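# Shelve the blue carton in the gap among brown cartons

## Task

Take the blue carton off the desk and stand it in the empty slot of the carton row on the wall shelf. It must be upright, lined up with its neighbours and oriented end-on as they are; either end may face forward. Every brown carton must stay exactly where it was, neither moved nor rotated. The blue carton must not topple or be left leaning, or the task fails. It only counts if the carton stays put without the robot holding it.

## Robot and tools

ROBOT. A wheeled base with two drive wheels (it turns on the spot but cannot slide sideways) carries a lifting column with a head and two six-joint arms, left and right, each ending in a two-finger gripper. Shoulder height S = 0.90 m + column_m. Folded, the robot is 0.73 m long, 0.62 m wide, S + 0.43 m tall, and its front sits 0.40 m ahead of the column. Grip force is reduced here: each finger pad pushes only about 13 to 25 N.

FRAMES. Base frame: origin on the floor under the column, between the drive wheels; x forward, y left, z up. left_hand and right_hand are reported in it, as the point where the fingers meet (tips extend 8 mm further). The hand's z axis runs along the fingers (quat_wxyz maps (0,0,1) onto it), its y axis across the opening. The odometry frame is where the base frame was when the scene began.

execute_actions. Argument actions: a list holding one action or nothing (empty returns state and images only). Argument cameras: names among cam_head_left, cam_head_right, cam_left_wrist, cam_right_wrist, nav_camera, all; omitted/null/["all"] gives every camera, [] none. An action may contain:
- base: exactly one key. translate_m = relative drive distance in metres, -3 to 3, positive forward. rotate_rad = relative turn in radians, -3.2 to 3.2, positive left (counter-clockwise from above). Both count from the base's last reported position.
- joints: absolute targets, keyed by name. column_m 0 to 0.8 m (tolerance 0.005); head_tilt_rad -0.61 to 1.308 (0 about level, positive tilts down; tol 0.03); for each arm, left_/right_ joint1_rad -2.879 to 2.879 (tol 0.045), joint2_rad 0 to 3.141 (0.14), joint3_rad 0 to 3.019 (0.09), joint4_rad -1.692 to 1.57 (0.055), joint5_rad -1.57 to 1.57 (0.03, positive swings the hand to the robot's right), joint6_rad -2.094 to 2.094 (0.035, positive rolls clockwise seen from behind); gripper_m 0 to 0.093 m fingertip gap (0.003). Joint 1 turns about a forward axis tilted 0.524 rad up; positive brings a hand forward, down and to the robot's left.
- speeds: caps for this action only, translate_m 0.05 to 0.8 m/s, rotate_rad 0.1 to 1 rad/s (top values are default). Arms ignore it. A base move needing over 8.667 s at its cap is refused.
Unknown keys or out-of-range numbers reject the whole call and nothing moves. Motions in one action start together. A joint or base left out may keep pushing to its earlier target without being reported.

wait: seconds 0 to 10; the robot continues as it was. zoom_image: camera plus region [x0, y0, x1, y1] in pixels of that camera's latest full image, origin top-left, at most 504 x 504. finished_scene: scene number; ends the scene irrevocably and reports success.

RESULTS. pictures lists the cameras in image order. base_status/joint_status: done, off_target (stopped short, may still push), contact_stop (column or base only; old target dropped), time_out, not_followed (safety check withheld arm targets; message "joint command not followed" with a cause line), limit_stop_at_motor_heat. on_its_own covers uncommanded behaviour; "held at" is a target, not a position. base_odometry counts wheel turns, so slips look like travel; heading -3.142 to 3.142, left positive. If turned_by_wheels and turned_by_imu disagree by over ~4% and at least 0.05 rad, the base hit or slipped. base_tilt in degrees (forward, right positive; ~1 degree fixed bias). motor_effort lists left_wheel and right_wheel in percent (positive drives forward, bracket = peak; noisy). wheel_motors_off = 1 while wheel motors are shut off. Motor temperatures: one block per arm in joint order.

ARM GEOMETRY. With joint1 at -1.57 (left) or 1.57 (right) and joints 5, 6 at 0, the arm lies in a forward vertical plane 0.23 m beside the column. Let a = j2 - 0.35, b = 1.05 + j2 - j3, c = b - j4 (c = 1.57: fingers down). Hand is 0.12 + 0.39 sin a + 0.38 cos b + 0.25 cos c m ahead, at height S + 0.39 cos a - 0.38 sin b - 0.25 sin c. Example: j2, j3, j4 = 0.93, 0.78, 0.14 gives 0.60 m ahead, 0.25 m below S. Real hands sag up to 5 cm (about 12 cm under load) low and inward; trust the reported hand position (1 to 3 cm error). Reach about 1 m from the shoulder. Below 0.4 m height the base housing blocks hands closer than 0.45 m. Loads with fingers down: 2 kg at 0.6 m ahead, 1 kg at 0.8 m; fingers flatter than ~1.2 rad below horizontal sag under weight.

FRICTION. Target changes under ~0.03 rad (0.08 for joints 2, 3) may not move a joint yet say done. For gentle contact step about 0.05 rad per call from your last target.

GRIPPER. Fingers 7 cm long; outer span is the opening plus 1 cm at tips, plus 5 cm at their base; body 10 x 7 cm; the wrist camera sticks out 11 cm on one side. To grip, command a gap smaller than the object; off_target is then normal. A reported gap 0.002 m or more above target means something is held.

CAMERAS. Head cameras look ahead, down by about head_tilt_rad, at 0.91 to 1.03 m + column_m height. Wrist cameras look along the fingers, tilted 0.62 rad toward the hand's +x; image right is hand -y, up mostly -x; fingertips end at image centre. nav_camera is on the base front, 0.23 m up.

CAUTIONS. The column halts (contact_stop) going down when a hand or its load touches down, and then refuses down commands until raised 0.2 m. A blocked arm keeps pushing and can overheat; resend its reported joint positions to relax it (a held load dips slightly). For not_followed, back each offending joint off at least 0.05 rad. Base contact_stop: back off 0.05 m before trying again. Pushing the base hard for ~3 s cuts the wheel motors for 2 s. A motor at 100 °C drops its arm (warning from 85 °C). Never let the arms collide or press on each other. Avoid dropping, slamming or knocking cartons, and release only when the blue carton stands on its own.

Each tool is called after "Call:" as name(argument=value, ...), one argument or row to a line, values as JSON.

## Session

Call:
execute_actions(
  actions=[],
)

Scene clock: 0.00 s.
Motor temperatures (°C, as the motors report them): left_arm=[27 28 31 26 28 26] | right_arm=[29 29 27 26 26 28]
base_odometry: x=+0.000 y=+0.000 heading=+0.000 (m, m, rad; odometry frame)
turned_by_wheels: +0.000 (rad since the last result)
turned_by_imu: +0.000 (rad since the last result)
base_tilt: forward=+0.2 right=-0.3 (deg)
base_status: not commanded
joint_positions: column_m=+0.555 head_tilt_rad=+0.857 left_joint1_rad=-1.583 left_joint2_rad=+0.912 left_joint3_rad=+0.397 left_joint4_rad=-0.950 left_joint5_rad=-0.039 left_joint6_rad=+0.098 left_gripper_m=+0.095 right_joint1_rad=+1.564 right_joint2_rad=+0.892 right_joint3_rad=+0.437 right_joint4_rad=-0.962 right_joint5_rad=+0.052 right_joint6_rad=-0.047 right_gripper_m=+0.095
joint_status: not commanded
wheel_motors_off: 0
motor_effort: left_wheel=+2 right_wheel=+5 (%)
left_hand: x=+0.1351 y=+0.2288 z=+1.2559 quat_wxyz=(+0.453, -0.058, -0.889, +0.008) (m; base frame)
right_hand: x=+0.1585 y=-0.2359 z=+1.2517 quat_wxyz=(+0.432, +0.030, -0.901, +0.015) (m; base frame)
pictures: cam_head_left, cam_head_right, cam_left_wrist, cam_right_wrist, nav_camera
Images, in order (width x height): cam_head_left 504x504, cam_head_right 504x504, cam_left_wrist 504x504, cam_right_wrist 504x504, nav_camera 504x504.

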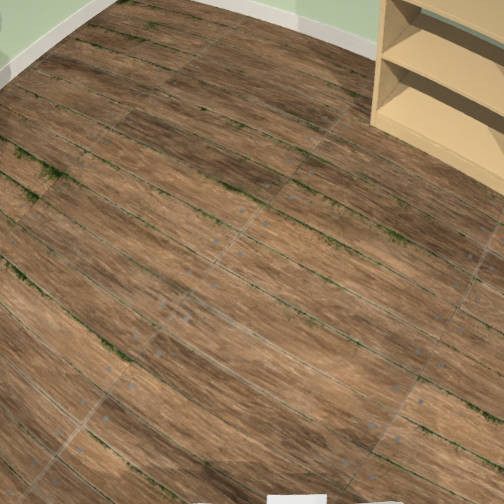

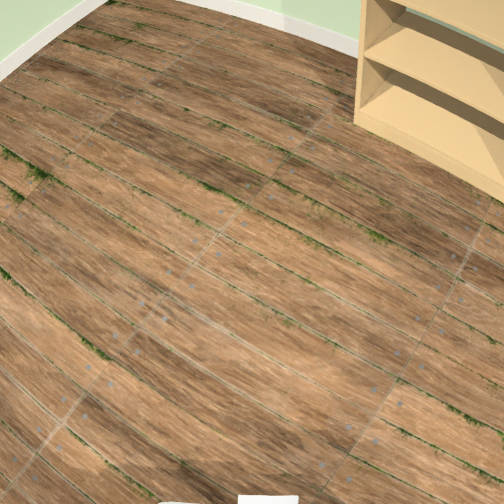

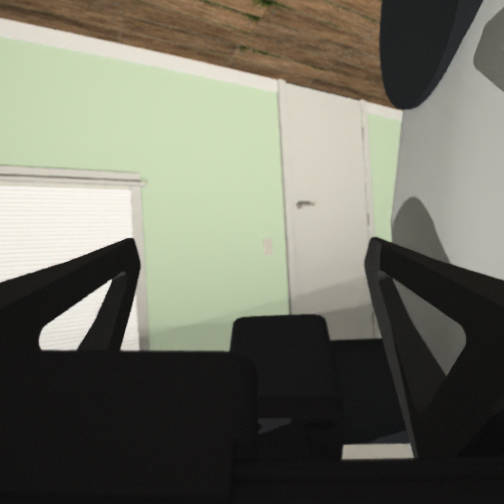

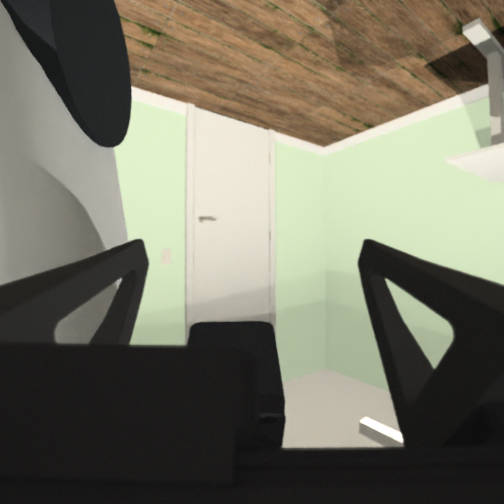

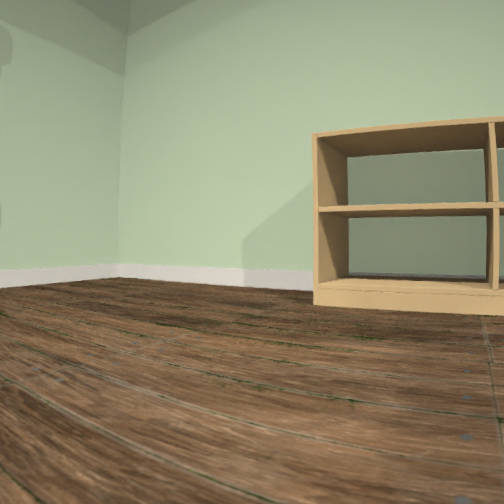

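Call:
execute_actions(
  actions=[
    {"base":{"rotate_rad":1.3},"joints":{"head_tilt_rad":0.45,"column_m":0.3}},
  ],
  cameras=["cam_head_left","cam_left_wrist","cam_right_wrist"],
)

Call:
execute_actions(
  actions=[
    {"base":{"rotate_rad":1.3}},
  ],
  cameras=["cam_head_left","cam_left_wrist","cam_right_wrist"],
)

Scene clock: 4.03 s.
Motor temperatures (°C, as the motors report them): left_arm=[27 28 31 26 28 26] | right_arm=[29 29 27 26 26 28]
base_odometry: x=+0.000 y=+0.000 heading=+1.299 (m, m, rad; odometry frame)
turned_by_wheels: +1.299 (rad since the last result)
turned_by_imu: +1.296 (rad since the last result)
base_tilt: forward=+0.1 right=-0.4 (deg)
base_status: done
joint_positions: column_m=+0.300 head_tilt_rad=+0.468 left_joint1_rad=-1.583 left_joint2_rad=+0.912 left_joint3_rad=+0.397 left_joint4_rad=-0.950 left_joint5_rad=-0.039 left_joint6_rad=+0.098 left_gripper_m=+0.095 right_joint1_rad=+1.564 right_joint2_rad=+0.892 right_joint3_rad=+0.437 right_joint4_rad=-0.962 right_joint5_rad=+0.052 right_joint6_rad=-0.047 right_gripper_m=+0.095
joint_status: all done
wheel_motors_off: 0
motor_effort: left_wheel=-6(46) right_wheel=+4(44) (%)
left_hand: x=+0.1351 y=+0.2288 z=+1.0006 quat_wxyz=(+0.453, -0.058, -0.889, +0.008) (m; base frame)
right_hand: x=+0.1585 y=-0.2359 z=+0.9963 quat_wxyz=(+0.432, +0.030, -0.901, +0.015) (m; base frame)
pictures: cam_head_left, cam_left_wrist, cam_right_wrist
Images, in order (width x height): cam_head_left 504x504, cam_left_wrist 504x504, cam_right_wrist 504x504.

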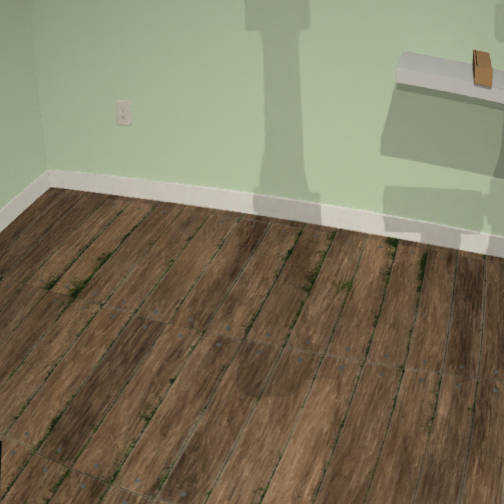

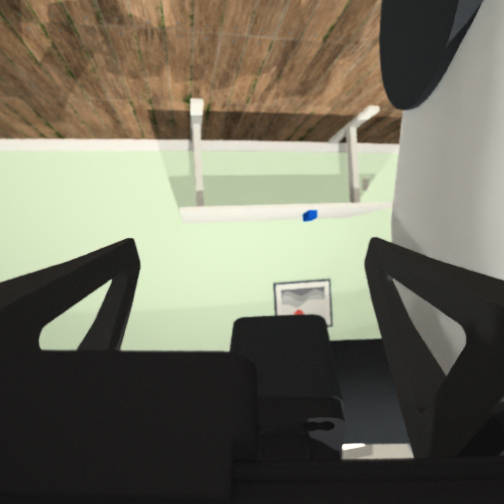

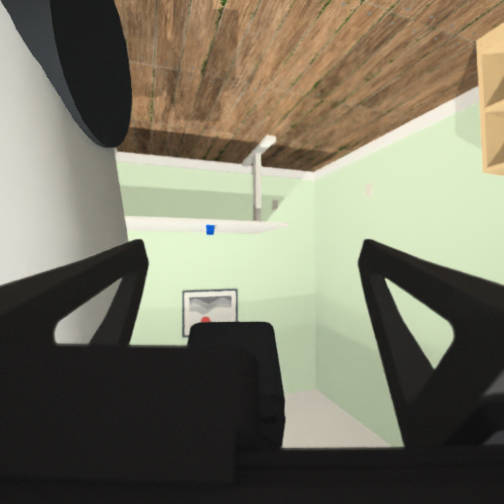

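Scene clock: 6.90 s.
Motor temperatures (°C, as the motors report them): left_arm=[27 28 31 26 28 26] | right_arm=[29 29 27 26 26 28]
base_odometry: x=+0.000 y=+0.000 heading=+2.598 (m, m, rad; odometry frame)
turned_by_wheels: +1.299 (rad since the last result)
turned_by_imu: +1.298 (rad since the last result)
base_tilt: forward=+0.1 right=-0.3 (deg)
base_status: done
joint_positions: column_m=+0.300 head_tilt_rad=+0.468 left_joint1_rad=-1.583 left_joint2_rad=+0.912 left_joint3_rad=+0.397 left_joint4_rad=-0.950 left_joint5_rad=-0.039 left_joint6_rad=+0.098 left_gripper_m=+0.095 right_joint1_rad=+1.564 right_joint2_rad=+0.892 right_joint3_rad=+0.437 right_joint4_rad=-0.962 right_joint5_rad=+0.052 right_joint6_rad=-0.047 right_gripper_m=+0.095
joint_status: not commanded
wheel_motors_off: 0
motor_effort: left_wheel=-5(30) right_wheel=+3(29) (%)
left_hand: x=+0.1351 y=+0.2288 z=+1.0006 quat_wxyz=(+0.453, -0.058, -0.889, +0.008) (m; base frame)
right_hand: x=+0.1585 y=-0.2359 z=+0.9963 quat_wxyz=(+0.432, +0.030, -0.901, +0.015) (m; base frame)
pictures: cam_head_left, cam_left_wrist, cam_right_wrist
Images, in order (width x height): cam_head_left 504x504, cam_left_wrist 504x504, cam_right_wrist 504x504.

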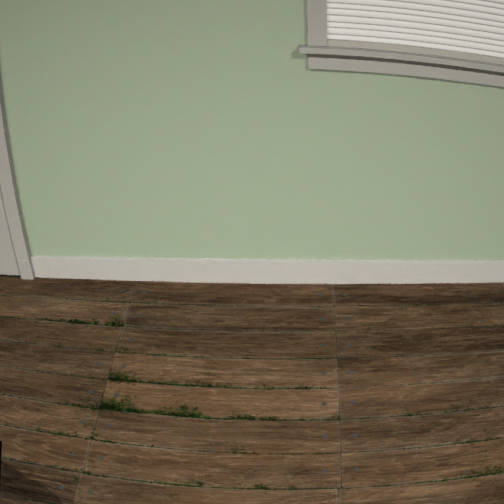

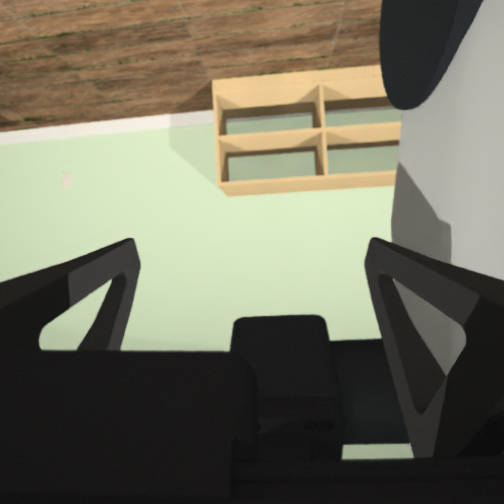

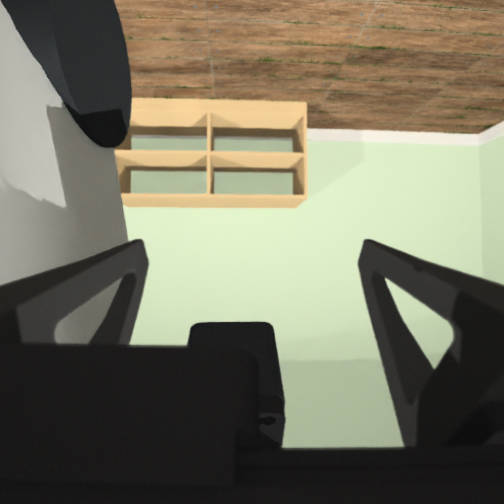

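Call:
execute_actions(
  actions=[
    {"base":{"rotate_rad":1.575},"joints":{"head_tilt_rad":0.35,"left_joint1_rad":-1.57,"left_joint2_rad":1.05,"left_joint3_rad":1.49,"left_joint4_rad":-0.96,"left_joint5_rad":0,"left_joint6_rad":0,"right_joint2_rad":0.5,"right_joint3_rad":0.9,"right_joint4_rad":-0.6}},
  ],
  cameras=["cam_head_left","nav_camera"],
)

Scene clock: 10.27 s.
Motor temperatures (°C, as the motors report them): left_arm=[27 28 32 26 28 26] | right_arm=[29 29 28 26 26 28]
base_odometry: x=+0.000 y=+0.000 heading=-2.112 (m, m, rad; odometry frame)
turned_by_wheels: +1.574 (rad since the last result)
turned_by_imu: +1.572 (rad since the last result)
base_tilt: forward=+0.2 right=-0.3 (deg)
base_status: done
joint_positions: column_m=+0.300 head_tilt_rad=+0.369 left_joint1_rad=-1.578 left_joint2_rad=+1.056 left_joint3_rad=+1.467 left_joint4_rad=-0.953 left_joint5_rad=-0.001 left_joint6_rad=+0.011 left_gripper_m=+0.095 right_joint1_rad=+1.564 right_joint2_rad=+0.497 right_joint3_rad=+0.902 right_joint4_rad=-0.599 right_joint5_rad=+0.052 right_joint6_rad=-0.047 right_gripper_m=+0.095
joint_status: all done
wheel_motors_off: 0
motor_effort: left_wheel=-5(33) right_wheel=+6(28) (%)
left_hand: x=+0.6777 y=+0.2215 z=+1.0217 quat_wxyz=(+0.009, -0.007, -1.000, +0.003) (m; base frame)
right_hand: x=+0.5674 y=-0.2365 z=+1.1217 quat_wxyz=(-0.164, +0.018, -0.986, +0.033) (m; base frame)
pictures: cam_head_left, nav_camera
Images, in order (width x height): cam_head_left 504x504, nav_camera 504x504.

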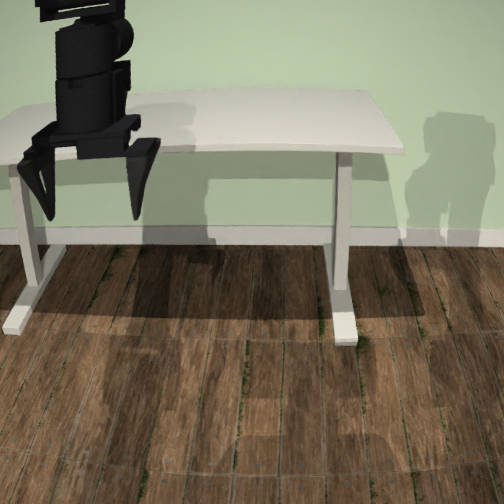

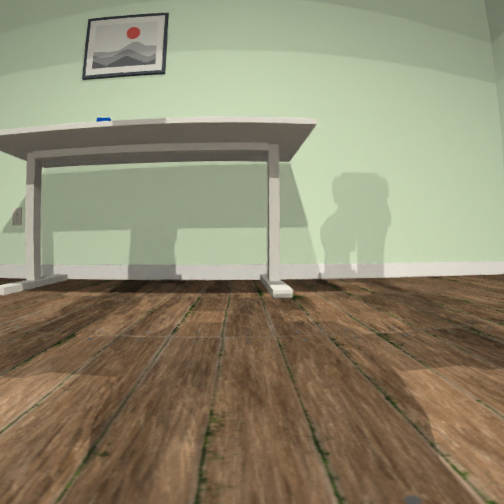

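Call:
execute_actions(
  actions=[
    {"base":{"translate_m":0.4},"joints":{"head_tilt_rad":0.6,"column_m":0.45}},
  ],
  cameras=["cam_head_left","cam_head_right","cam_left_wrist"],
)

Scene clock: 12.97 s.
Motor temperatures (°C, as the motors report them): left_arm=[27 29 32 26 28 26] | right_arm=[29 29 28 26 26 28]
base_odometry: x=-0.206 y=-0.343 heading=-2.111 (m, m, rad; odometry frame)
turned_by_wheels: +0.001 (rad since the last result)
turned_by_imu: +0.003 (rad since the last result)
base_tilt: forward=+0.2 right=-0.3 (deg)
base_status: done
joint_positions: column_m=+0.450 head_tilt_rad=+0.604 left_joint1_rad=-1.578 left_joint2_rad=+1.056 left_joint3_rad=+1.468 left_joint4_rad=-0.955 left_joint5_rad=-0.001 left_joint6_rad=+0.011 left_gripper_m=+0.095 right_joint1_rad=+1.564 right_joint2_rad=+0.498 right_joint3_rad=+0.902 right_joint4_rad=-0.599 right_joint5_rad=+0.052 right_joint6_rad=-0.047 right_gripper_m=+0.095
joint_status: all done
wheel_motors_off: 0
motor_effort: left_wheel=+1(51) right_wheel=-1(55) (%)
left_hand: x=+0.6773 y=+0.2215 z=+1.1717 quat_wxyz=(+0.010, -0.007, -1.000, +0.003) (m; base frame)
right_hand: x=+0.5673 y=-0.2365 z=+1.2711 quat_wxyz=(-0.163, +0.018, -0.986, +0.033) (m; base frame)
pictures: cam_head_left, cam_head_right, cam_left_wrist
Images, in order (width x height): cam_head_left 504x504, cam_head_right 504x504, cam_left_wrist 504x504.

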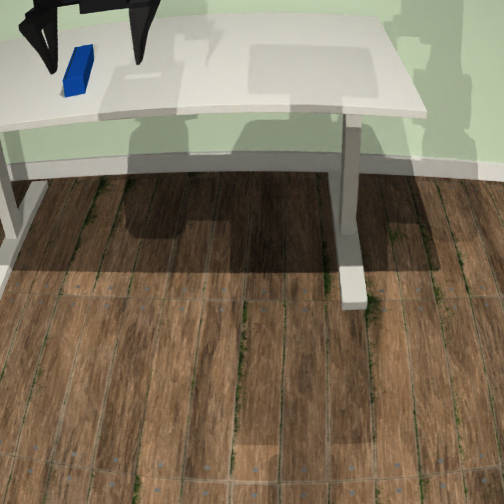

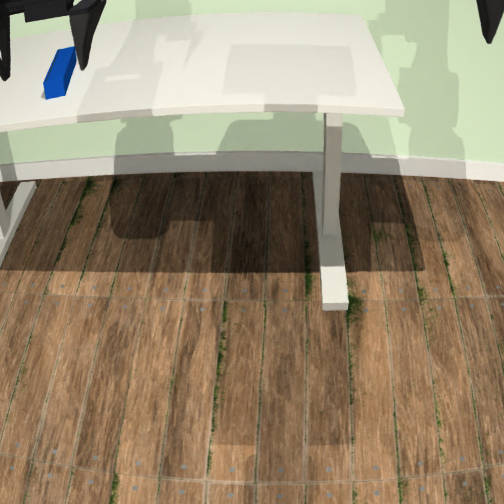

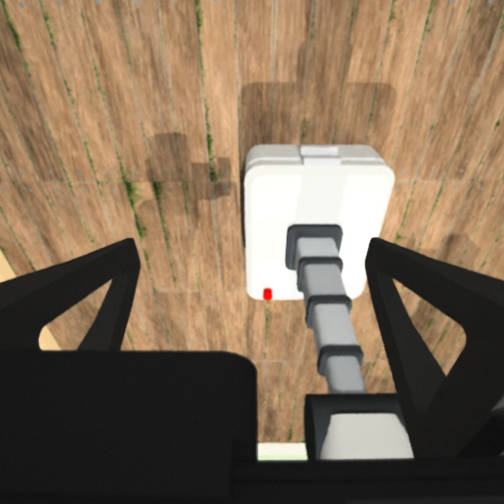

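Call:
execute_actions(
  actions=[
    {"base":{"rotate_rad":0.42}},
  ],
  cameras=[],
)

Call:
execute_actions(
  actions=[
    {"base":{"translate_m":0.85},"joints":{"column_m":0.3}},
  ],
  cameras=[],
)

Call:
execute_actions(
  actions=[
    {"base":{"rotate_rad":-0.42},"joints":{"head_tilt_rad":0.75}},
  ],
  cameras=["cam_head_left","cam_left_wrist"],
)

Scene clock: 15.13 s.
Motor temperatures (°C, as the motors report them): left_arm=[27 29 33 26 28 26] | right_arm=[29 29 28 26 26 28]
base_odometry: x=-0.206 y=-0.343 heading=-1.692 (m, m, rad; odometry frame)
turned_by_wheels: +0.419 (rad since the last result)
turned_by_imu: +0.415 (rad since the last result)
base_tilt: forward=+0.1 right=-0.4 (deg)
base_status: done
joint_positions: column_m=+0.450 head_tilt_rad=+0.604 left_joint1_rad=-1.578 left_joint2_rad=+1.056 left_joint3_rad=+1.468 left_joint4_rad=-0.955 left_joint5_rad=-0.001 left_joint6_rad=+0.011 left_gripper_m=+0.095 right_joint1_rad=+1.564 right_joint2_rad=+0.498 right_joint3_rad=+0.902 right_joint4_rad=-0.599 right_joint5_rad=+0.052 right_joint6_rad=-0.047 right_gripper_m=+0.095
joint_status: not commanded
wheel_motors_off: 0
motor_effort: left_wheel=-4(55) right_wheel=+3(51) (%)
left_hand: x=+0.6773 y=+0.2217 z=+1.1717 quat_wxyz=(+0.010, -0.007, -1.000, +0.002) (m; base frame)
right_hand: x=+0.5673 y=-0.2365 z=+1.2711 quat_wxyz=(-0.163, +0.018, -0.986, +0.033) (m; base frame)
pictures: none
No camera images: the call's "cameras" was empty. Leave "cameras" out to get every camera's image.

Scene clock: 18.23 s.
Motor temperatures (°C, as the motors report them): left_arm=[27 29 33 26 28 26] | right_arm=[29 29 29 26 26 28]
base_odometry: x=-0.309 y=-1.187 heading=-1.692 (m, m, rad; odometry frame)
turned_by_wheels: +0.000 (rad since the last result)
turned_by_imu: +0.003 (rad since the last result)
base_tilt: forward=+0.1 right=-0.4 (deg)
base_status: done
joint_positions: column_m=+0.300 head_tilt_rad=+0.604 left_joint1_rad=-1.578 left_joint2_rad=+1.055 left_joint3_rad=+1.468 left_joint4_rad=-0.956 left_joint5_rad=-0.001 left_joint6_rad=+0.011 left_gripper_m=+0.095 right_joint1_rad=+1.564 right_joint2_rad=+0.498 right_joint3_rad=+0.902 right_joint4_rad=-0.599 right_joint5_rad=+0.052 right_joint6_rad=-0.047 right_gripper_m=+0.095
joint_status: all done
wheel_motors_off: 0
motor_effort: left_wheel=+0(49) right_wheel=+1(53) (%)
left_hand: x=+0.6774 y=+0.2217 z=+1.0224 quat_wxyz=(+0.010, -0.007, -1.000, +0.002) (m; base frame)
right_hand: x=+0.5672 y=-0.2365 z=+1.1210 quat_wxyz=(-0.163, +0.018, -0.986, +0.033) (m; base frame)
pictures: none
No camera images: the call's "cameras" was empty. Leave "cameras" out to get every camera's image.

Scene clock: 20.03 s.
Motor temperatures (°C, as the motors report them): left_arm=[27 29 33 26 28 26] | right_arm=[29 29 29 26 26 28]
base_odometry: x=-0.309 y=-1.187 heading=-2.111 (m, m, rad; odometry frame)
turned_by_wheels: -0.419 (rad since the last result)
turned_by_imu: -0.415 (rad since the last result)
base_tilt: forward=+0.0 right=-0.4 (deg)
base_status: done
joint_positions: column_m=+0.300 head_tilt_rad=+0.752 left_joint1_rad=-1.577 left_joint2_rad=+1.055 left_joint3_rad=+1.468 left_joint4_rad=-0.956 left_joint5_rad=-0.001 left_joint6_rad=+0.011 left_gripper_m=+0.095 right_joint1_rad=+1.564 right_joint2_rad=+0.498 right_joint3_rad=+0.902 right_joint4_rad=-0.599 right_joint5_rad=+0.052 right_joint6_rad=-0.047 right_gripper_m=+0.095
joint_status: all done
wheel_motors_off: 0
motor_effort: left_wheel=+2(36) right_wheel=-6(55) (%)
left_hand: x=+0.6774 y=+0.2218 z=+1.0224 quat_wxyz=(+0.010, -0.007, -1.000, +0.002) (m; base frame)
right_hand: x=+0.5672 y=-0.2365 z=+1.1210 quat_wxyz=(-0.163, +0.018, -0.986, +0.033) (m; base frame)
pictures: cam_head_left, cam_left_wrist
Images, in order (width x height): cam_head_left 504x504, cam_left_wrist 504x504.

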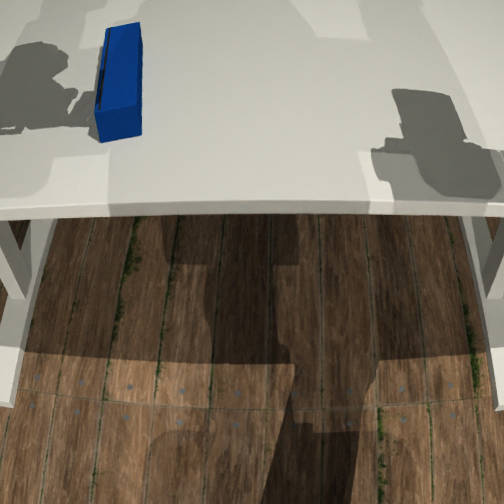

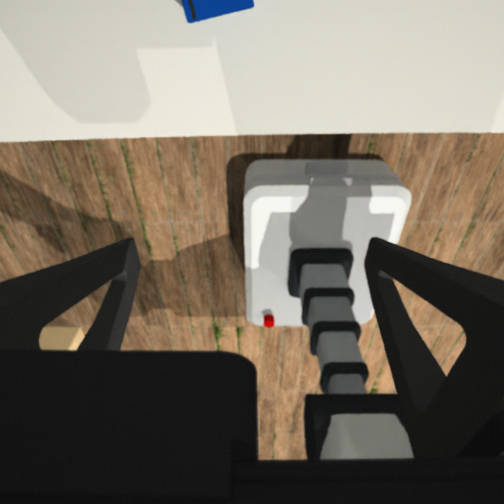

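Call:
execute_actions(
  actions=[
    {"base":{"rotate_rad":0.065},"joints":{"left_joint6_rad":-0.16,"column_m":0.2}},
  ],
  cameras=[],
)

Call:
execute_actions(
  actions=[
    {"base":{"translate_m":0.19},"joints":{"column_m":0.12}},
  ],
  cameras=["cam_head_left","cam_left_wrist"],
)

Scene clock: 22.13 s.
Motor temperatures (°C, as the motors report them): left_arm=[27 29 33 26 28 26] | right_arm=[29 29 29 26 26 28]
base_odometry: x=-0.309 y=-1.187 heading=-2.047 (m, m, rad; odometry frame)
turned_by_wheels: +0.064 (rad since the last result)
turned_by_imu: +0.065 (rad since the last result)
base_tilt: forward=+0.2 right=-0.4 (deg)
base_status: done
joint_positions: column_m=+0.200 head_tilt_rad=+0.752 left_joint1_rad=-1.576 left_joint2_rad=+1.055 left_joint3_rad=+1.468 left_joint4_rad=-0.956 left_joint5_rad=-0.001 left_joint6_rad=-0.149 left_gripper_m=+0.095 right_joint1_rad=+1.564 right_joint2_rad=+0.498 right_joint3_rad=+0.902 right_joint4_rad=-0.599 right_joint5_rad=+0.052 right_joint6_rad=-0.047 right_gripper_m=+0.095
joint_status: all done
wheel_motors_off: 0
motor_effort: left_wheel=-5(17) right_wheel=+5(22) (%)
left_hand: x=+0.6774 y=+0.2224 z=+0.9224 quat_wxyz=(+0.010, +0.073, -0.997, +0.001) (m; base frame)
right_hand: x=+0.5672 y=-0.2365 z=+1.0210 quat_wxyz=(-0.163, +0.018, -0.986, +0.033) (m; base frame)
pictures: none
No camera images: the call's "cameras" was empty. Leave "cameras" out to get every camera's image.

Scene clock: 23.90 s.
Motor temperatures (°C, as the motors report them): left_arm=[27 29 34 26 28 26] | right_arm=[29 29 29 26 26 28]
base_odometry: x=-0.396 y=-1.356 heading=-2.050 (m, m, rad; odometry frame)
turned_by_wheels: -0.003 (rad since the last result)
turned_by_imu: -0.002 (rad since the last result)
base_tilt: forward=+0.1 right=-0.4 (deg)
base_status: done
joint_positions: column_m=+0.120 head_tilt_rad=+0.753 left_joint1_rad=-1.576 left_joint2_rad=+1.055 left_joint3_rad=+1.468 left_joint4_rad=-0.957 left_joint5_rad=-0.001 left_joint6_rad=-0.149 left_gripper_m=+0.095 right_joint1_rad=+1.564 right_joint2_rad=+0.498 right_joint3_rad=+0.902 right_joint4_rad=-0.599 right_joint5_rad=+0.052 right_joint6_rad=-0.047 right_gripper_m=+0.095
joint_status: all done
wheel_motors_off: 0
motor_effort: left_wheel=-1(50) right_wheel=+2(61) (%)
left_hand: x=+0.6773 y=+0.2224 z=+0.8424 quat_wxyz=(+0.010, +0.073, -0.997, +0.001) (m; base frame)
right_hand: x=+0.5673 y=-0.2365 z=+0.9412 quat_wxyz=(-0.163, +0.018, -0.986, +0.033) (m; base frame)
pictures: cam_head_left, cam_left_wrist
Images, in order (width x height): cam_head_left 504x504, cam_left_wrist 504x504.

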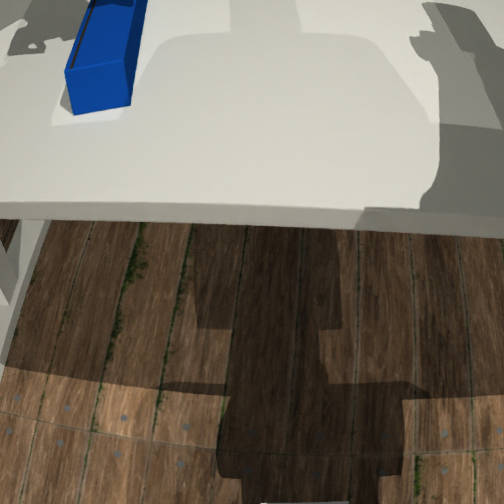

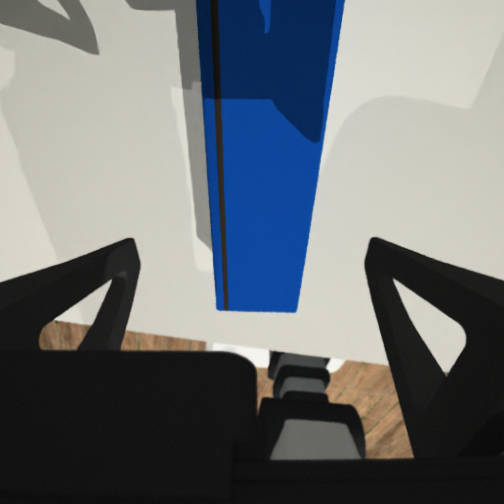

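Call:
execute_actions(
  actions=[
    {"base":{"translate_m":-0.02},"joints":{"column_m":0.06}},
  ],
  cameras=["cam_left_wrist"],
)

Scene clock: 25.40 s.
Motor temperatures (°C, as the motors report them): left_arm=[27 30 34 26 28 26] | right_arm=[29 29 29 26 26 28]
base_odometry: x=-0.387 y=-1.338 heading=-2.049 (m, m, rad; odometry frame)
turned_by_wheels: +0.001 (rad since the last result)
turned_by_imu: +0.001 (rad since the last result)
base_tilt: forward=+0.2 right=-0.3 (deg)
base_status: done
joint_positions: column_m=+0.060 head_tilt_rad=+0.753 left_joint1_rad=-1.576 left_joint2_rad=+1.054 left_joint3_rad=+1.468 left_joint4_rad=-0.959 left_joint5_rad=-0.001 left_joint6_rad=-0.149 left_gripper_m=+0.095 right_joint1_rad=+1.564 right_joint2_rad=+0.496 right_joint3_rad=+0.901 right_joint4_rad=-0.599 right_joint5_rad=+0.052 right_joint6_rad=-0.047 right_gripper_m=+0.095
joint_status: all done
wheel_motors_off: 0
motor_effort: left_wheel=+0(38) right_wheel=+0(28) (%)
left_hand: x=+0.6767 y=+0.2224 z=+0.7826 quat_wxyz=(+0.011, +0.073, -0.997, +0.001) (m; base frame)
right_hand: x=+0.5667 y=-0.2365 z=+0.8815 quat_wxyz=(-0.163, +0.018, -0.986, +0.033) (m; base frame)
pictures: cam_left_wrist
Images, in order (width x height): cam_left_wrist 504x504.

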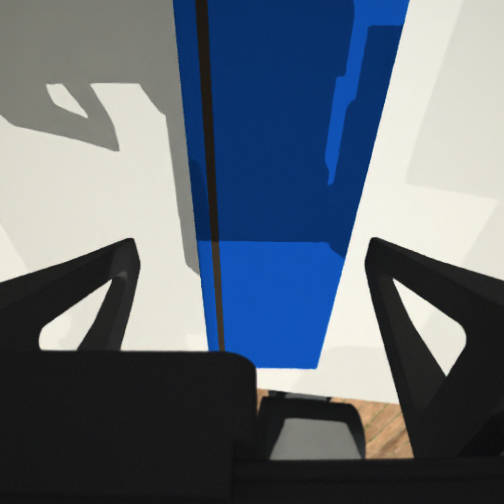

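Call:
execute_actions(
  actions=[
    {"base":{"rotate_rad":-0.018},"joints":{"left_joint3_rad":1.35,"left_joint4_rad":-0.84,"left_joint6_rad":-0.17}},
  ],
  cameras=[],
)

Call:
execute_actions(
  actions=[
    {"base":{"translate_m":0.02}},
  ],
  cameras=["cam_left_wrist"],
)

Scene clock: 26.53 s.
Motor temperatures (°C, as the motors report them): left_arm=[27 30 34 26 28 26] | right_arm=[29 29 29 26 26 28]
base_odometry: x=-0.387 y=-1.338 heading=-2.065 (m, m, rad; odometry frame)
turned_by_wheels: -0.016 (rad since the last result)
turned_by_imu: -0.016 (rad since the last result)
base_tilt: forward=+0.1 right=-0.4 (deg)
base_status: done
joint_positions: column_m=+0.060 head_tilt_rad=+0.753 left_joint1_rad=-1.576 left_joint2_rad=+1.052 left_joint3_rad=+1.337 left_joint4_rad=-0.847 left_joint5_rad=+0.000 left_joint6_rad=-0.160 left_gripper_m=+0.095 right_joint1_rad=+1.564 right_joint2_rad=+0.496 right_joint3_rad=+0.901 right_joint4_rad=-0.599 right_joint5_rad=+0.052 right_joint6_rad=-0.047 right_gripper_m=+0.095
joint_status: all done
wheel_motors_off: 0
motor_effort: left_wheel=+0(37) right_wheel=-1(37) (%)
left_hand: x=+0.6405 y=+0.2222 z=+0.7457 quat_wxyz=(+0.019, +0.078, -0.997, +0.001) (m; base frame)
right_hand: x=+0.5667 y=-0.2365 z=+0.8815 quat_wxyz=(-0.163, +0.018, -0.986, +0.033) (m; base frame)
pictures: none
No camera images: the call's "cameras" was empty. Leave "cameras" out to get every camera's image.

Scene clock: 27.57 s.
Motor temperatures (°C, as the motors report them): left_arm=[27 30 34 26 28 26] | right_arm=[29 29 29 26 26 28]
base_odometry: x=-0.396 y=-1.356 heading=-2.067 (m, m, rad; odometry frame)
turned_by_wheels: -0.002 (rad since the last result)
turned_by_imu: -0.001 (rad since the last result)
base_tilt: forward=+0.2 right=-0.3 (deg)
base_status: done
joint_positions: column_m=+0.060 head_tilt_rad=+0.753 left_joint1_rad=-1.576 left_joint2_rad=+1.052 left_joint3_rad=+1.338 left_joint4_rad=-0.843 left_joint5_rad=+0.000 left_joint6_rad=-0.160 left_gripper_m=+0.095 right_joint1_rad=+1.564 right_joint2_rad=+0.498 right_joint3_rad=+0.900 right_joint4_rad=-0.599 right_joint5_rad=+0.052 right_joint6_rad=-0.047 right_gripper_m=+0.095
joint_status: not commanded
wheel_motors_off: 0
motor_effort: left_wheel=-1(49) right_wheel=+1(53) (%)
left_hand: x=+0.6417 y=+0.2222 z=+0.7458 quat_wxyz=(+0.017, +0.078, -0.997, +0.001) (m; base frame)
right_hand: x=+0.5662 y=-0.2365 z=+0.8805 quat_wxyz=(-0.162, +0.018, -0.986, +0.033) (m; base frame)
pictures: cam_left_wrist
Images, in order (width x height): cam_left_wrist 504x504.

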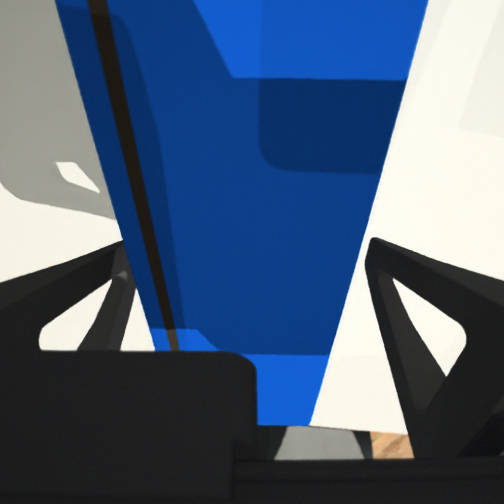

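Call:
execute_actions(
  actions=[
    {"base":{"translate_m":0.04},"joints":{"column_m":0.045},"speeds":{"translate_m":0.1}},
  ],
  cameras=["cam_left_wrist"],
)

Call:
execute_actions(
  actions=[
    {"joints":{"left_gripper_m":0.04}},
  ],
  cameras=["cam_left_wrist","cam_head_left"],
)

Scene clock: 28.90 s.
Motor temperatures (°C, as the motors report them): left_arm=[27 30 34 26 28 26] | right_arm=[29 29 29 26 26 28]
base_odometry: x=-0.415 y=-1.391 heading=-2.069 (m, m, rad; odometry frame)
turned_by_wheels: -0.002 (rad since the last result)
turned_by_imu: -0.001 (rad since the last result)
base_tilt: forward=+0.1 right=-0.5 (deg)
base_status: done
joint_positions: column_m=+0.045 head_tilt_rad=+0.753 left_joint1_rad=-1.576 left_joint2_rad=+1.052 left_joint3_rad=+1.338 left_joint4_rad=-0.842 left_joint5_rad=+0.000 left_joint6_rad=-0.160 left_gripper_m=+0.095 right_joint1_rad=+1.564 right_joint2_rad=+0.498 right_joint3_rad=+0.900 right_joint4_rad=-0.599 right_joint5_rad=+0.052 right_joint6_rad=-0.047 right_gripper_m=+0.095
joint_status: all done
wheel_motors_off: 0
motor_effort: left_wheel=-1(42) right_wheel=+0(53) (%)
left_hand: x=+0.6419 y=+0.2222 z=+0.7308 quat_wxyz=(+0.017, +0.078, -0.997, +0.001) (m; base frame)
right_hand: x=+0.5660 y=-0.2365 z=+0.8652 quat_wxyz=(-0.162, +0.018, -0.986, +0.033) (m; base frame)
pictures: cam_left_wrist
Images, in order (width x height): cam_left_wrist 504x504.

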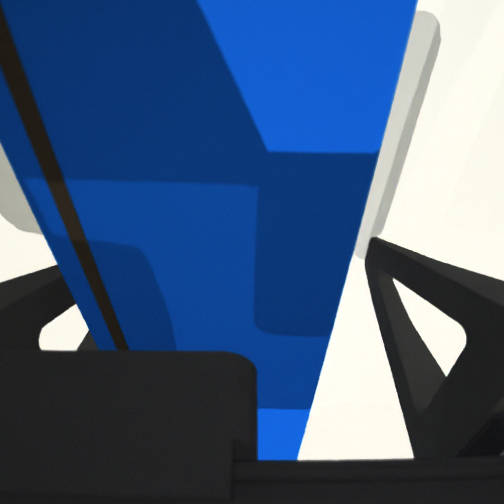

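Scene clock: 29.50 s.
Motor temperatures (°C, as the motors report them): left_arm=[27 30 34 26 28 26] | right_arm=[29 29 29 26 26 28]
base_odometry: x=-0.415 y=-1.391 heading=-2.069 (m, m, rad; odometry frame)
turned_by_wheels: +0.000 (rad since the last result)
turned_by_imu: +0.000 (rad since the last result)
base_tilt: forward=+0.0 right=-0.4 (deg)
base_status: not commanded
joint_positions: column_m=+0.045 head_tilt_rad=+0.753 left_joint1_rad=-1.576 left_joint2_rad=+1.052 left_joint3_rad=+1.338 left_joint4_rad=-0.842 left_joint5_rad=+0.000 left_joint6_rad=-0.160 left_gripper_m=+0.060 right_joint1_rad=+1.564 right_joint2_rad=+0.498 right_joint3_rad=+0.900 right_joint4_rad=-0.599 right_joint5_rad=+0.052 right_joint6_rad=-0.047 right_gripper_m=+0.095
joint_status: left_gripper_m off_target (ended at +0.060, target +0.040)
wheel_motors_off: 0
motor_effort: left_wheel=-1(2) right_wheel=+2(1) (%)
left_hand: x=+0.6419 y=+0.2222 z=+0.7308 quat_wxyz=(+0.017, +0.079, -0.997, +0.001) (m; base frame)
right_hand: x=+0.5660 y=-0.2365 z=+0.8652 quat_wxyz=(-0.162, +0.018, -0.986, +0.033) (m; base frame)
pictures: cam_head_left, cam_left_wrist
Images, in order (width x height): cam_head_left 504x504, cam_left_wrist 504x504.

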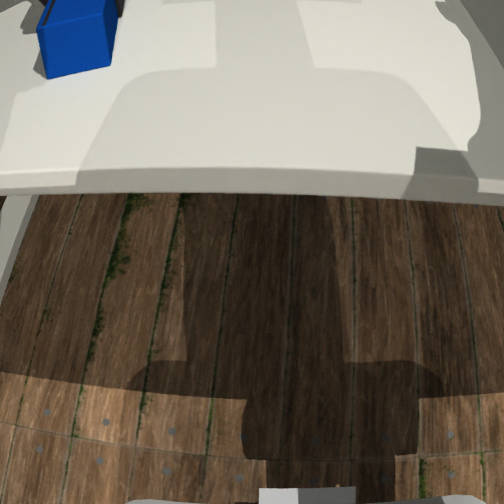

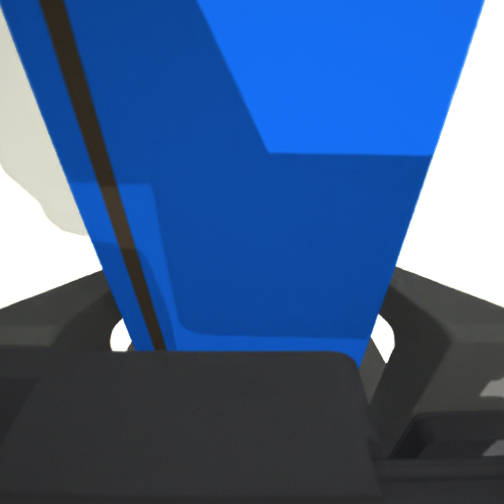

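Call:
execute_actions(
  actions=[
    {"joints":{"column_m":0.3}},
  ],
  cameras=[],
)

Call:
execute_actions(
  actions=[
    {"base":{"translate_m":-0.45},"joints":{"left_joint6_rad":0.0,"head_tilt_rad":0.4}},
  ],
  cameras=[],
)

Call:
execute_actions(
  actions=[
    {"base":{"rotate_rad":3.1}},
  ],
  cameras=["cam_head_left","cam_head_right","cam_left_wrist"],
)

Scene clock: 33.60 s.
Motor temperatures (°C, as the motors report them): left_arm=[27 30 34 26 28 26] | right_arm=[29 29 29 26 26 28]
base_odometry: x=-0.415 y=-1.391 heading=-2.069 (m, m, rad; odometry frame)
turned_by_wheels: +0.000 (rad since the last result)
turned_by_imu: +0.002 (rad since the last result)
base_tilt: forward=+0.2 right=-0.3 (deg)
base_status: not commanded
joint_positions: column_m=+0.300 head_tilt_rad=+0.753 left_joint1_rad=-1.576 left_joint2_rad=+1.052 left_joint3_rad=+1.338 left_joint4_rad=-0.842 left_joint5_rad=+0.000 left_joint6_rad=-0.160 left_gripper_m=+0.060 right_joint1_rad=+1.564 right_joint2_rad=+0.498 right_joint3_rad=+0.900 right_joint4_rad=-0.599 right_joint5_rad=+0.052 right_joint6_rad=-0.047 right_gripper_m=+0.095
joint_status: all done
wheel_motors_off: 0
motor_effort: left_wheel=-2(2) right_wheel=+1(1) (%)
left_hand: x=+0.6419 y=+0.2222 z=+0.9857 quat_wxyz=(+0.017, +0.079, -0.997, +0.001) (m; base frame)
right_hand: x=+0.5660 y=-0.2365 z=+1.1201 quat_wxyz=(-0.162, +0.018, -0.986, +0.033) (m; base frame)
pictures: none
No camera images: the call's "cameras" was empty. Leave "cameras" out to get every camera's image.

Scene clock: 36.07 s.
Motor temperatures (°C, as the motors report them): left_arm=[27 30 34 26 28 26] | right_arm=[29 30 29 26 26 28]
base_odometry: x=-0.200 y=-0.996 heading=-2.071 (m, m, rad; odometry frame)
turned_by_wheels: -0.002 (rad since the last result)
turned_by_imu: -0.002 (rad since the last result)
base_tilt: forward=+0.1 right=-0.3 (deg)
base_status: done
joint_positions: column_m=+0.300 head_tilt_rad=+0.418 left_joint1_rad=-1.576 left_joint2_rad=+1.052 left_joint3_rad=+1.338 left_joint4_rad=-0.842 left_joint5_rad=+0.000 left_joint6_rad=-0.010 left_gripper_m=+0.060 right_joint1_rad=+1.564 right_joint2_rad=+0.498 right_joint3_rad=+0.900 right_joint4_rad=-0.599 right_joint5_rad=+0.052 right_joint6_rad=-0.047 right_gripper_m=+0.095
joint_status: all done
wheel_motors_off: 0
motor_effort: left_wheel=-2(57) right_wheel=+1(52) (%)
left_hand: x=+0.6420 y=+0.2222 z=+0.9856 quat_wxyz=(+0.016, +0.004, -1.000, +0.002) (m; base frame)
right_hand: x=+0.5660 y=-0.2365 z=+1.1201 quat_wxyz=(-0.162, +0.018, -0.986, +0.033) (m; base frame)
pictures: none
No camera images: the call's "cameras" was empty. Leave "cameras" out to get every camera's image.

Scene clock: 40.67 s.
Motor temperatures (°C, as the motors report them): left_arm=[27 30 34 26 28 26] | right_arm=[29 30 30 26 26 28]
base_odometry: x=-0.200 y=-0.996 heading=+1.028 (m, m, rad; odometry frame)
turned_by_wheels: +3.099 (rad since the last result)
turned_by_imu: +3.092 (rad since the last result)
base_tilt: forward=+0.1 right=-0.4 (deg)
base_status: done
joint_positions: column_m=+0.300 head_tilt_rad=+0.418 left_joint1_rad=-1.576 left_joint2_rad=+1.052 left_joint3_rad=+1.338 left_joint4_rad=-0.842 left_joint5_rad=+0.000 left_joint6_rad=-0.010 left_gripper_m=+0.060 right_joint1_rad=+1.564 right_joint2_rad=+0.498 right_joint3_rad=+0.900 right_joint4_rad=-0.599 right_joint5_rad=+0.052 right_joint6_rad=-0.047 right_gripper_m=+0.095
joint_status: not commanded
wheel_motors_off: 0
motor_effort: left_wheel=-4(47) right_wheel=+2(53) (%)
left_hand: x=+0.6420 y=+0.2223 z=+0.9856 quat_wxyz=(+0.016, +0.004, -1.000, +0.002) (m; base frame)
right_hand: x=+0.5660 y=-0.2365 z=+1.1201 quat_wxyz=(-0.162, +0.018, -0.986, +0.033) (m; base frame)
pictures: cam_head_left, cam_head_right, cam_left_wrist
Images, in order (width x height): cam_head_left 504x504, cam_head_right 504x504, cam_left_wrist 504x504.

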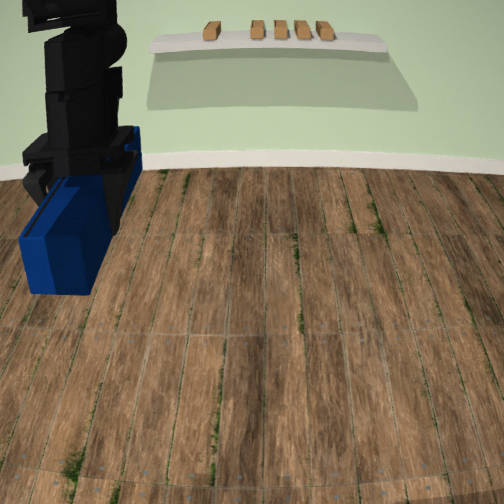

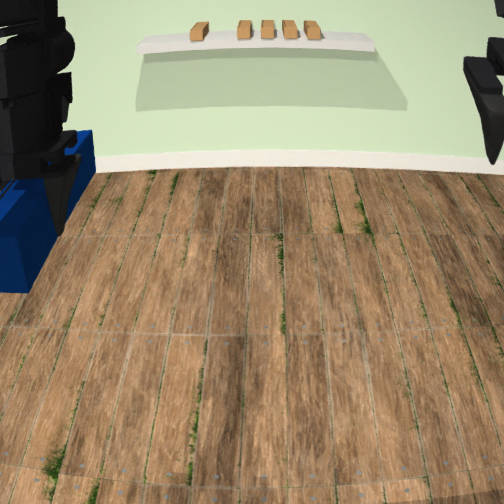

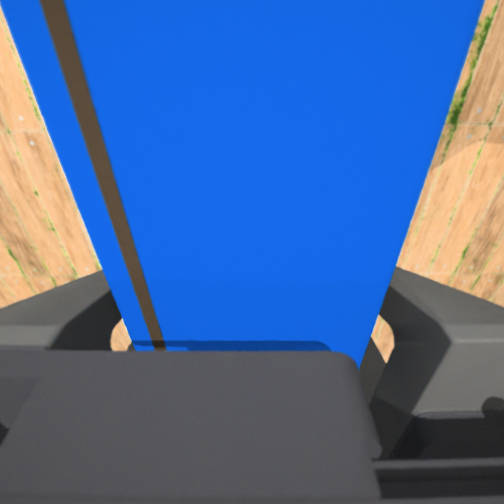

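Call:
execute_actions(
  actions=[
    {"base":{"rotate_rad":-0.06},"joints":{"column_m":0.35}},
  ],
  cameras=[],
)

Call:
execute_actions(
  actions=[
    {"base":{"translate_m":1.3}},
  ],
  cameras=[],
)

Call:
execute_actions(
  actions=[
    {"base":{"rotate_rad":0.07},"joints":{"head_tilt_rad":0.55}},
  ],
  cameras=["cam_head_left","cam_head_right","nav_camera"],
)

Scene clock: 42.07 s.
Motor temperatures (°C, as the motors report them): left_arm=[27 30 34 26 28 26] | right_arm=[29 30 30 26 26 28]
base_odometry: x=-0.200 y=-0.996 heading=+0.969 (m, m, rad; odometry frame)
turned_by_wheels: -0.059 (rad since the last result)
turned_by_imu: -0.059 (rad since the last result)
base_tilt: forward=+0.1 right=-0.4 (deg)
base_status: done
joint_positions: column_m=+0.350 head_tilt_rad=+0.418 left_joint1_rad=-1.576 left_joint2_rad=+1.052 left_joint3_rad=+1.338 left_joint4_rad=-0.842 left_joint5_rad=+0.000 left_joint6_rad=-0.010 left_gripper_m=+0.060 right_joint1_rad=+1.564 right_joint2_rad=+0.498 right_joint3_rad=+0.900 right_joint4_rad=-0.599 right_joint5_rad=+0.052 right_joint6_rad=-0.047 right_gripper_m=+0.095
joint_status: all done
wheel_motors_off: 0
motor_effort: left_wheel=+5(21) right_wheel=-5(21) (%)
left_hand: x=+0.6420 y=+0.2223 z=+1.0356 quat_wxyz=(+0.016, +0.004, -1.000, +0.002) (m; base frame)
right_hand: x=+0.5660 y=-0.2365 z=+1.1701 quat_wxyz=(-0.162, +0.018, -0.986, +0.033) (m; base frame)
pictures: none
No camera images: the call's "cameras" was empty. Leave "cameras" out to get every camera's image.

Scene clock: 45.80 s.
Motor temperatures (°C, as the motors report them): left_arm=[27 30 34 26 28 26] | right_arm=[29 30 30 26 26 28]
base_odometry: x=+0.536 y=+0.076 heading=+0.970 (m, m, rad; odometry frame)
turned_by_wheels: +0.001 (rad since the last result)
turned_by_imu: +0.005 (rad since the last result)
base_tilt: forward=+0.2 right=-0.4 (deg)
base_status: done
joint_positions: column_m=+0.350 head_tilt_rad=+0.418 left_joint1_rad=-1.576 left_joint2_rad=+1.052 left_joint3_rad=+1.338 left_joint4_rad=-0.842 left_joint5_rad=+0.000 left_joint6_rad=-0.010 left_gripper_m=+0.060 right_joint1_rad=+1.564 right_joint2_rad=+0.498 right_joint3_rad=+0.900 right_joint4_rad=-0.599 right_joint5_rad=+0.052 right_joint6_rad=-0.047 right_gripper_m=+0.095
joint_status: not commanded
wheel_motors_off: 0
motor_effort: left_wheel=+1(65) right_wheel=-3(45) (%)
left_hand: x=+0.6420 y=+0.2223 z=+1.0356 quat_wxyz=(+0.016, +0.004, -1.000, +0.002) (m; base frame)
right_hand: x=+0.5660 y=-0.2365 z=+1.1699 quat_wxyz=(-0.162, +0.018, -0.986, +0.033) (m; base frame)
pictures: none
No camera images: the call's "cameras" was empty. Leave "cameras" out to get every camera's image.

Scene clock: 46.80 s.
Motor temperatures (°C, as the motors report them): left_arm=[27 30 34 26 28 26] | right_arm=[29 30 30 26 26 28]
base_odometry: x=+0.536 y=+0.076 heading=+1.038 (m, m, rad; odometry frame)
turned_by_wheels: +0.068 (rad since the last result)
turned_by_imu: +0.069 (rad since the last result)
base_tilt: forward=+0.1 right=-0.4 (deg)
base_status: done
joint_positions: column_m=+0.350 head_tilt_rad=+0.554 left_joint1_rad=-1.575 left_joint2_rad=+1.052 left_joint3_rad=+1.338 left_joint4_rad=-0.842 left_joint5_rad=+0.000 left_joint6_rad=-0.010 left_gripper_m=+0.060 right_joint1_rad=+1.564 right_joint2_rad=+0.498 right_joint3_rad=+0.900 right_joint4_rad=-0.599 right_joint5_rad=+0.052 right_joint6_rad=-0.047 right_gripper_m=+0.095
joint_status: all done
wheel_motors_off: 0
motor_effort: left_wheel=-1(47) right_wheel=-1(35) (%)
left_hand: x=+0.6420 y=+0.2229 z=+1.0356 quat_wxyz=(+0.016, +0.004, -1.000, +0.001) (m; base frame)
right_hand: x=+0.5660 y=-0.2365 z=+1.1699 quat_wxyz=(-0.162, +0.018, -0.986, +0.033) (m; base frame)
pictures: cam_head_left, cam_head_right, nav_camera
Images, in order (width x height): cam_head_left 504x504, cam_head_right 504x504, nav_camera 504x504.

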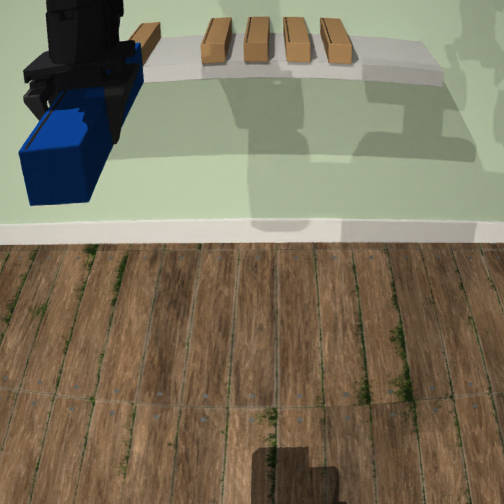

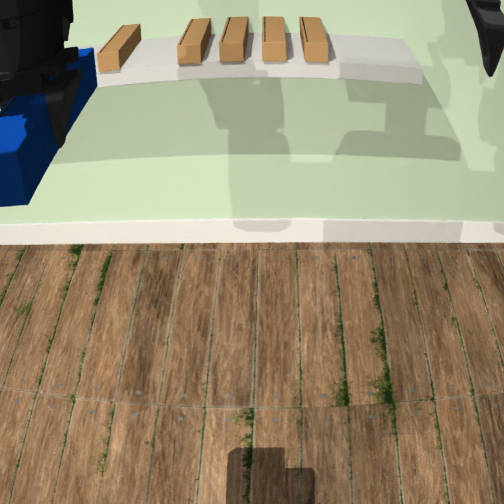

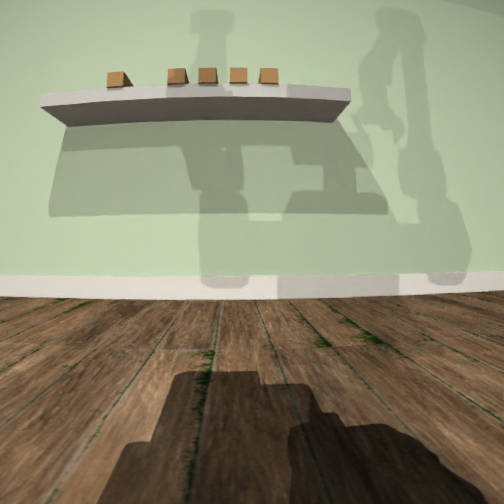

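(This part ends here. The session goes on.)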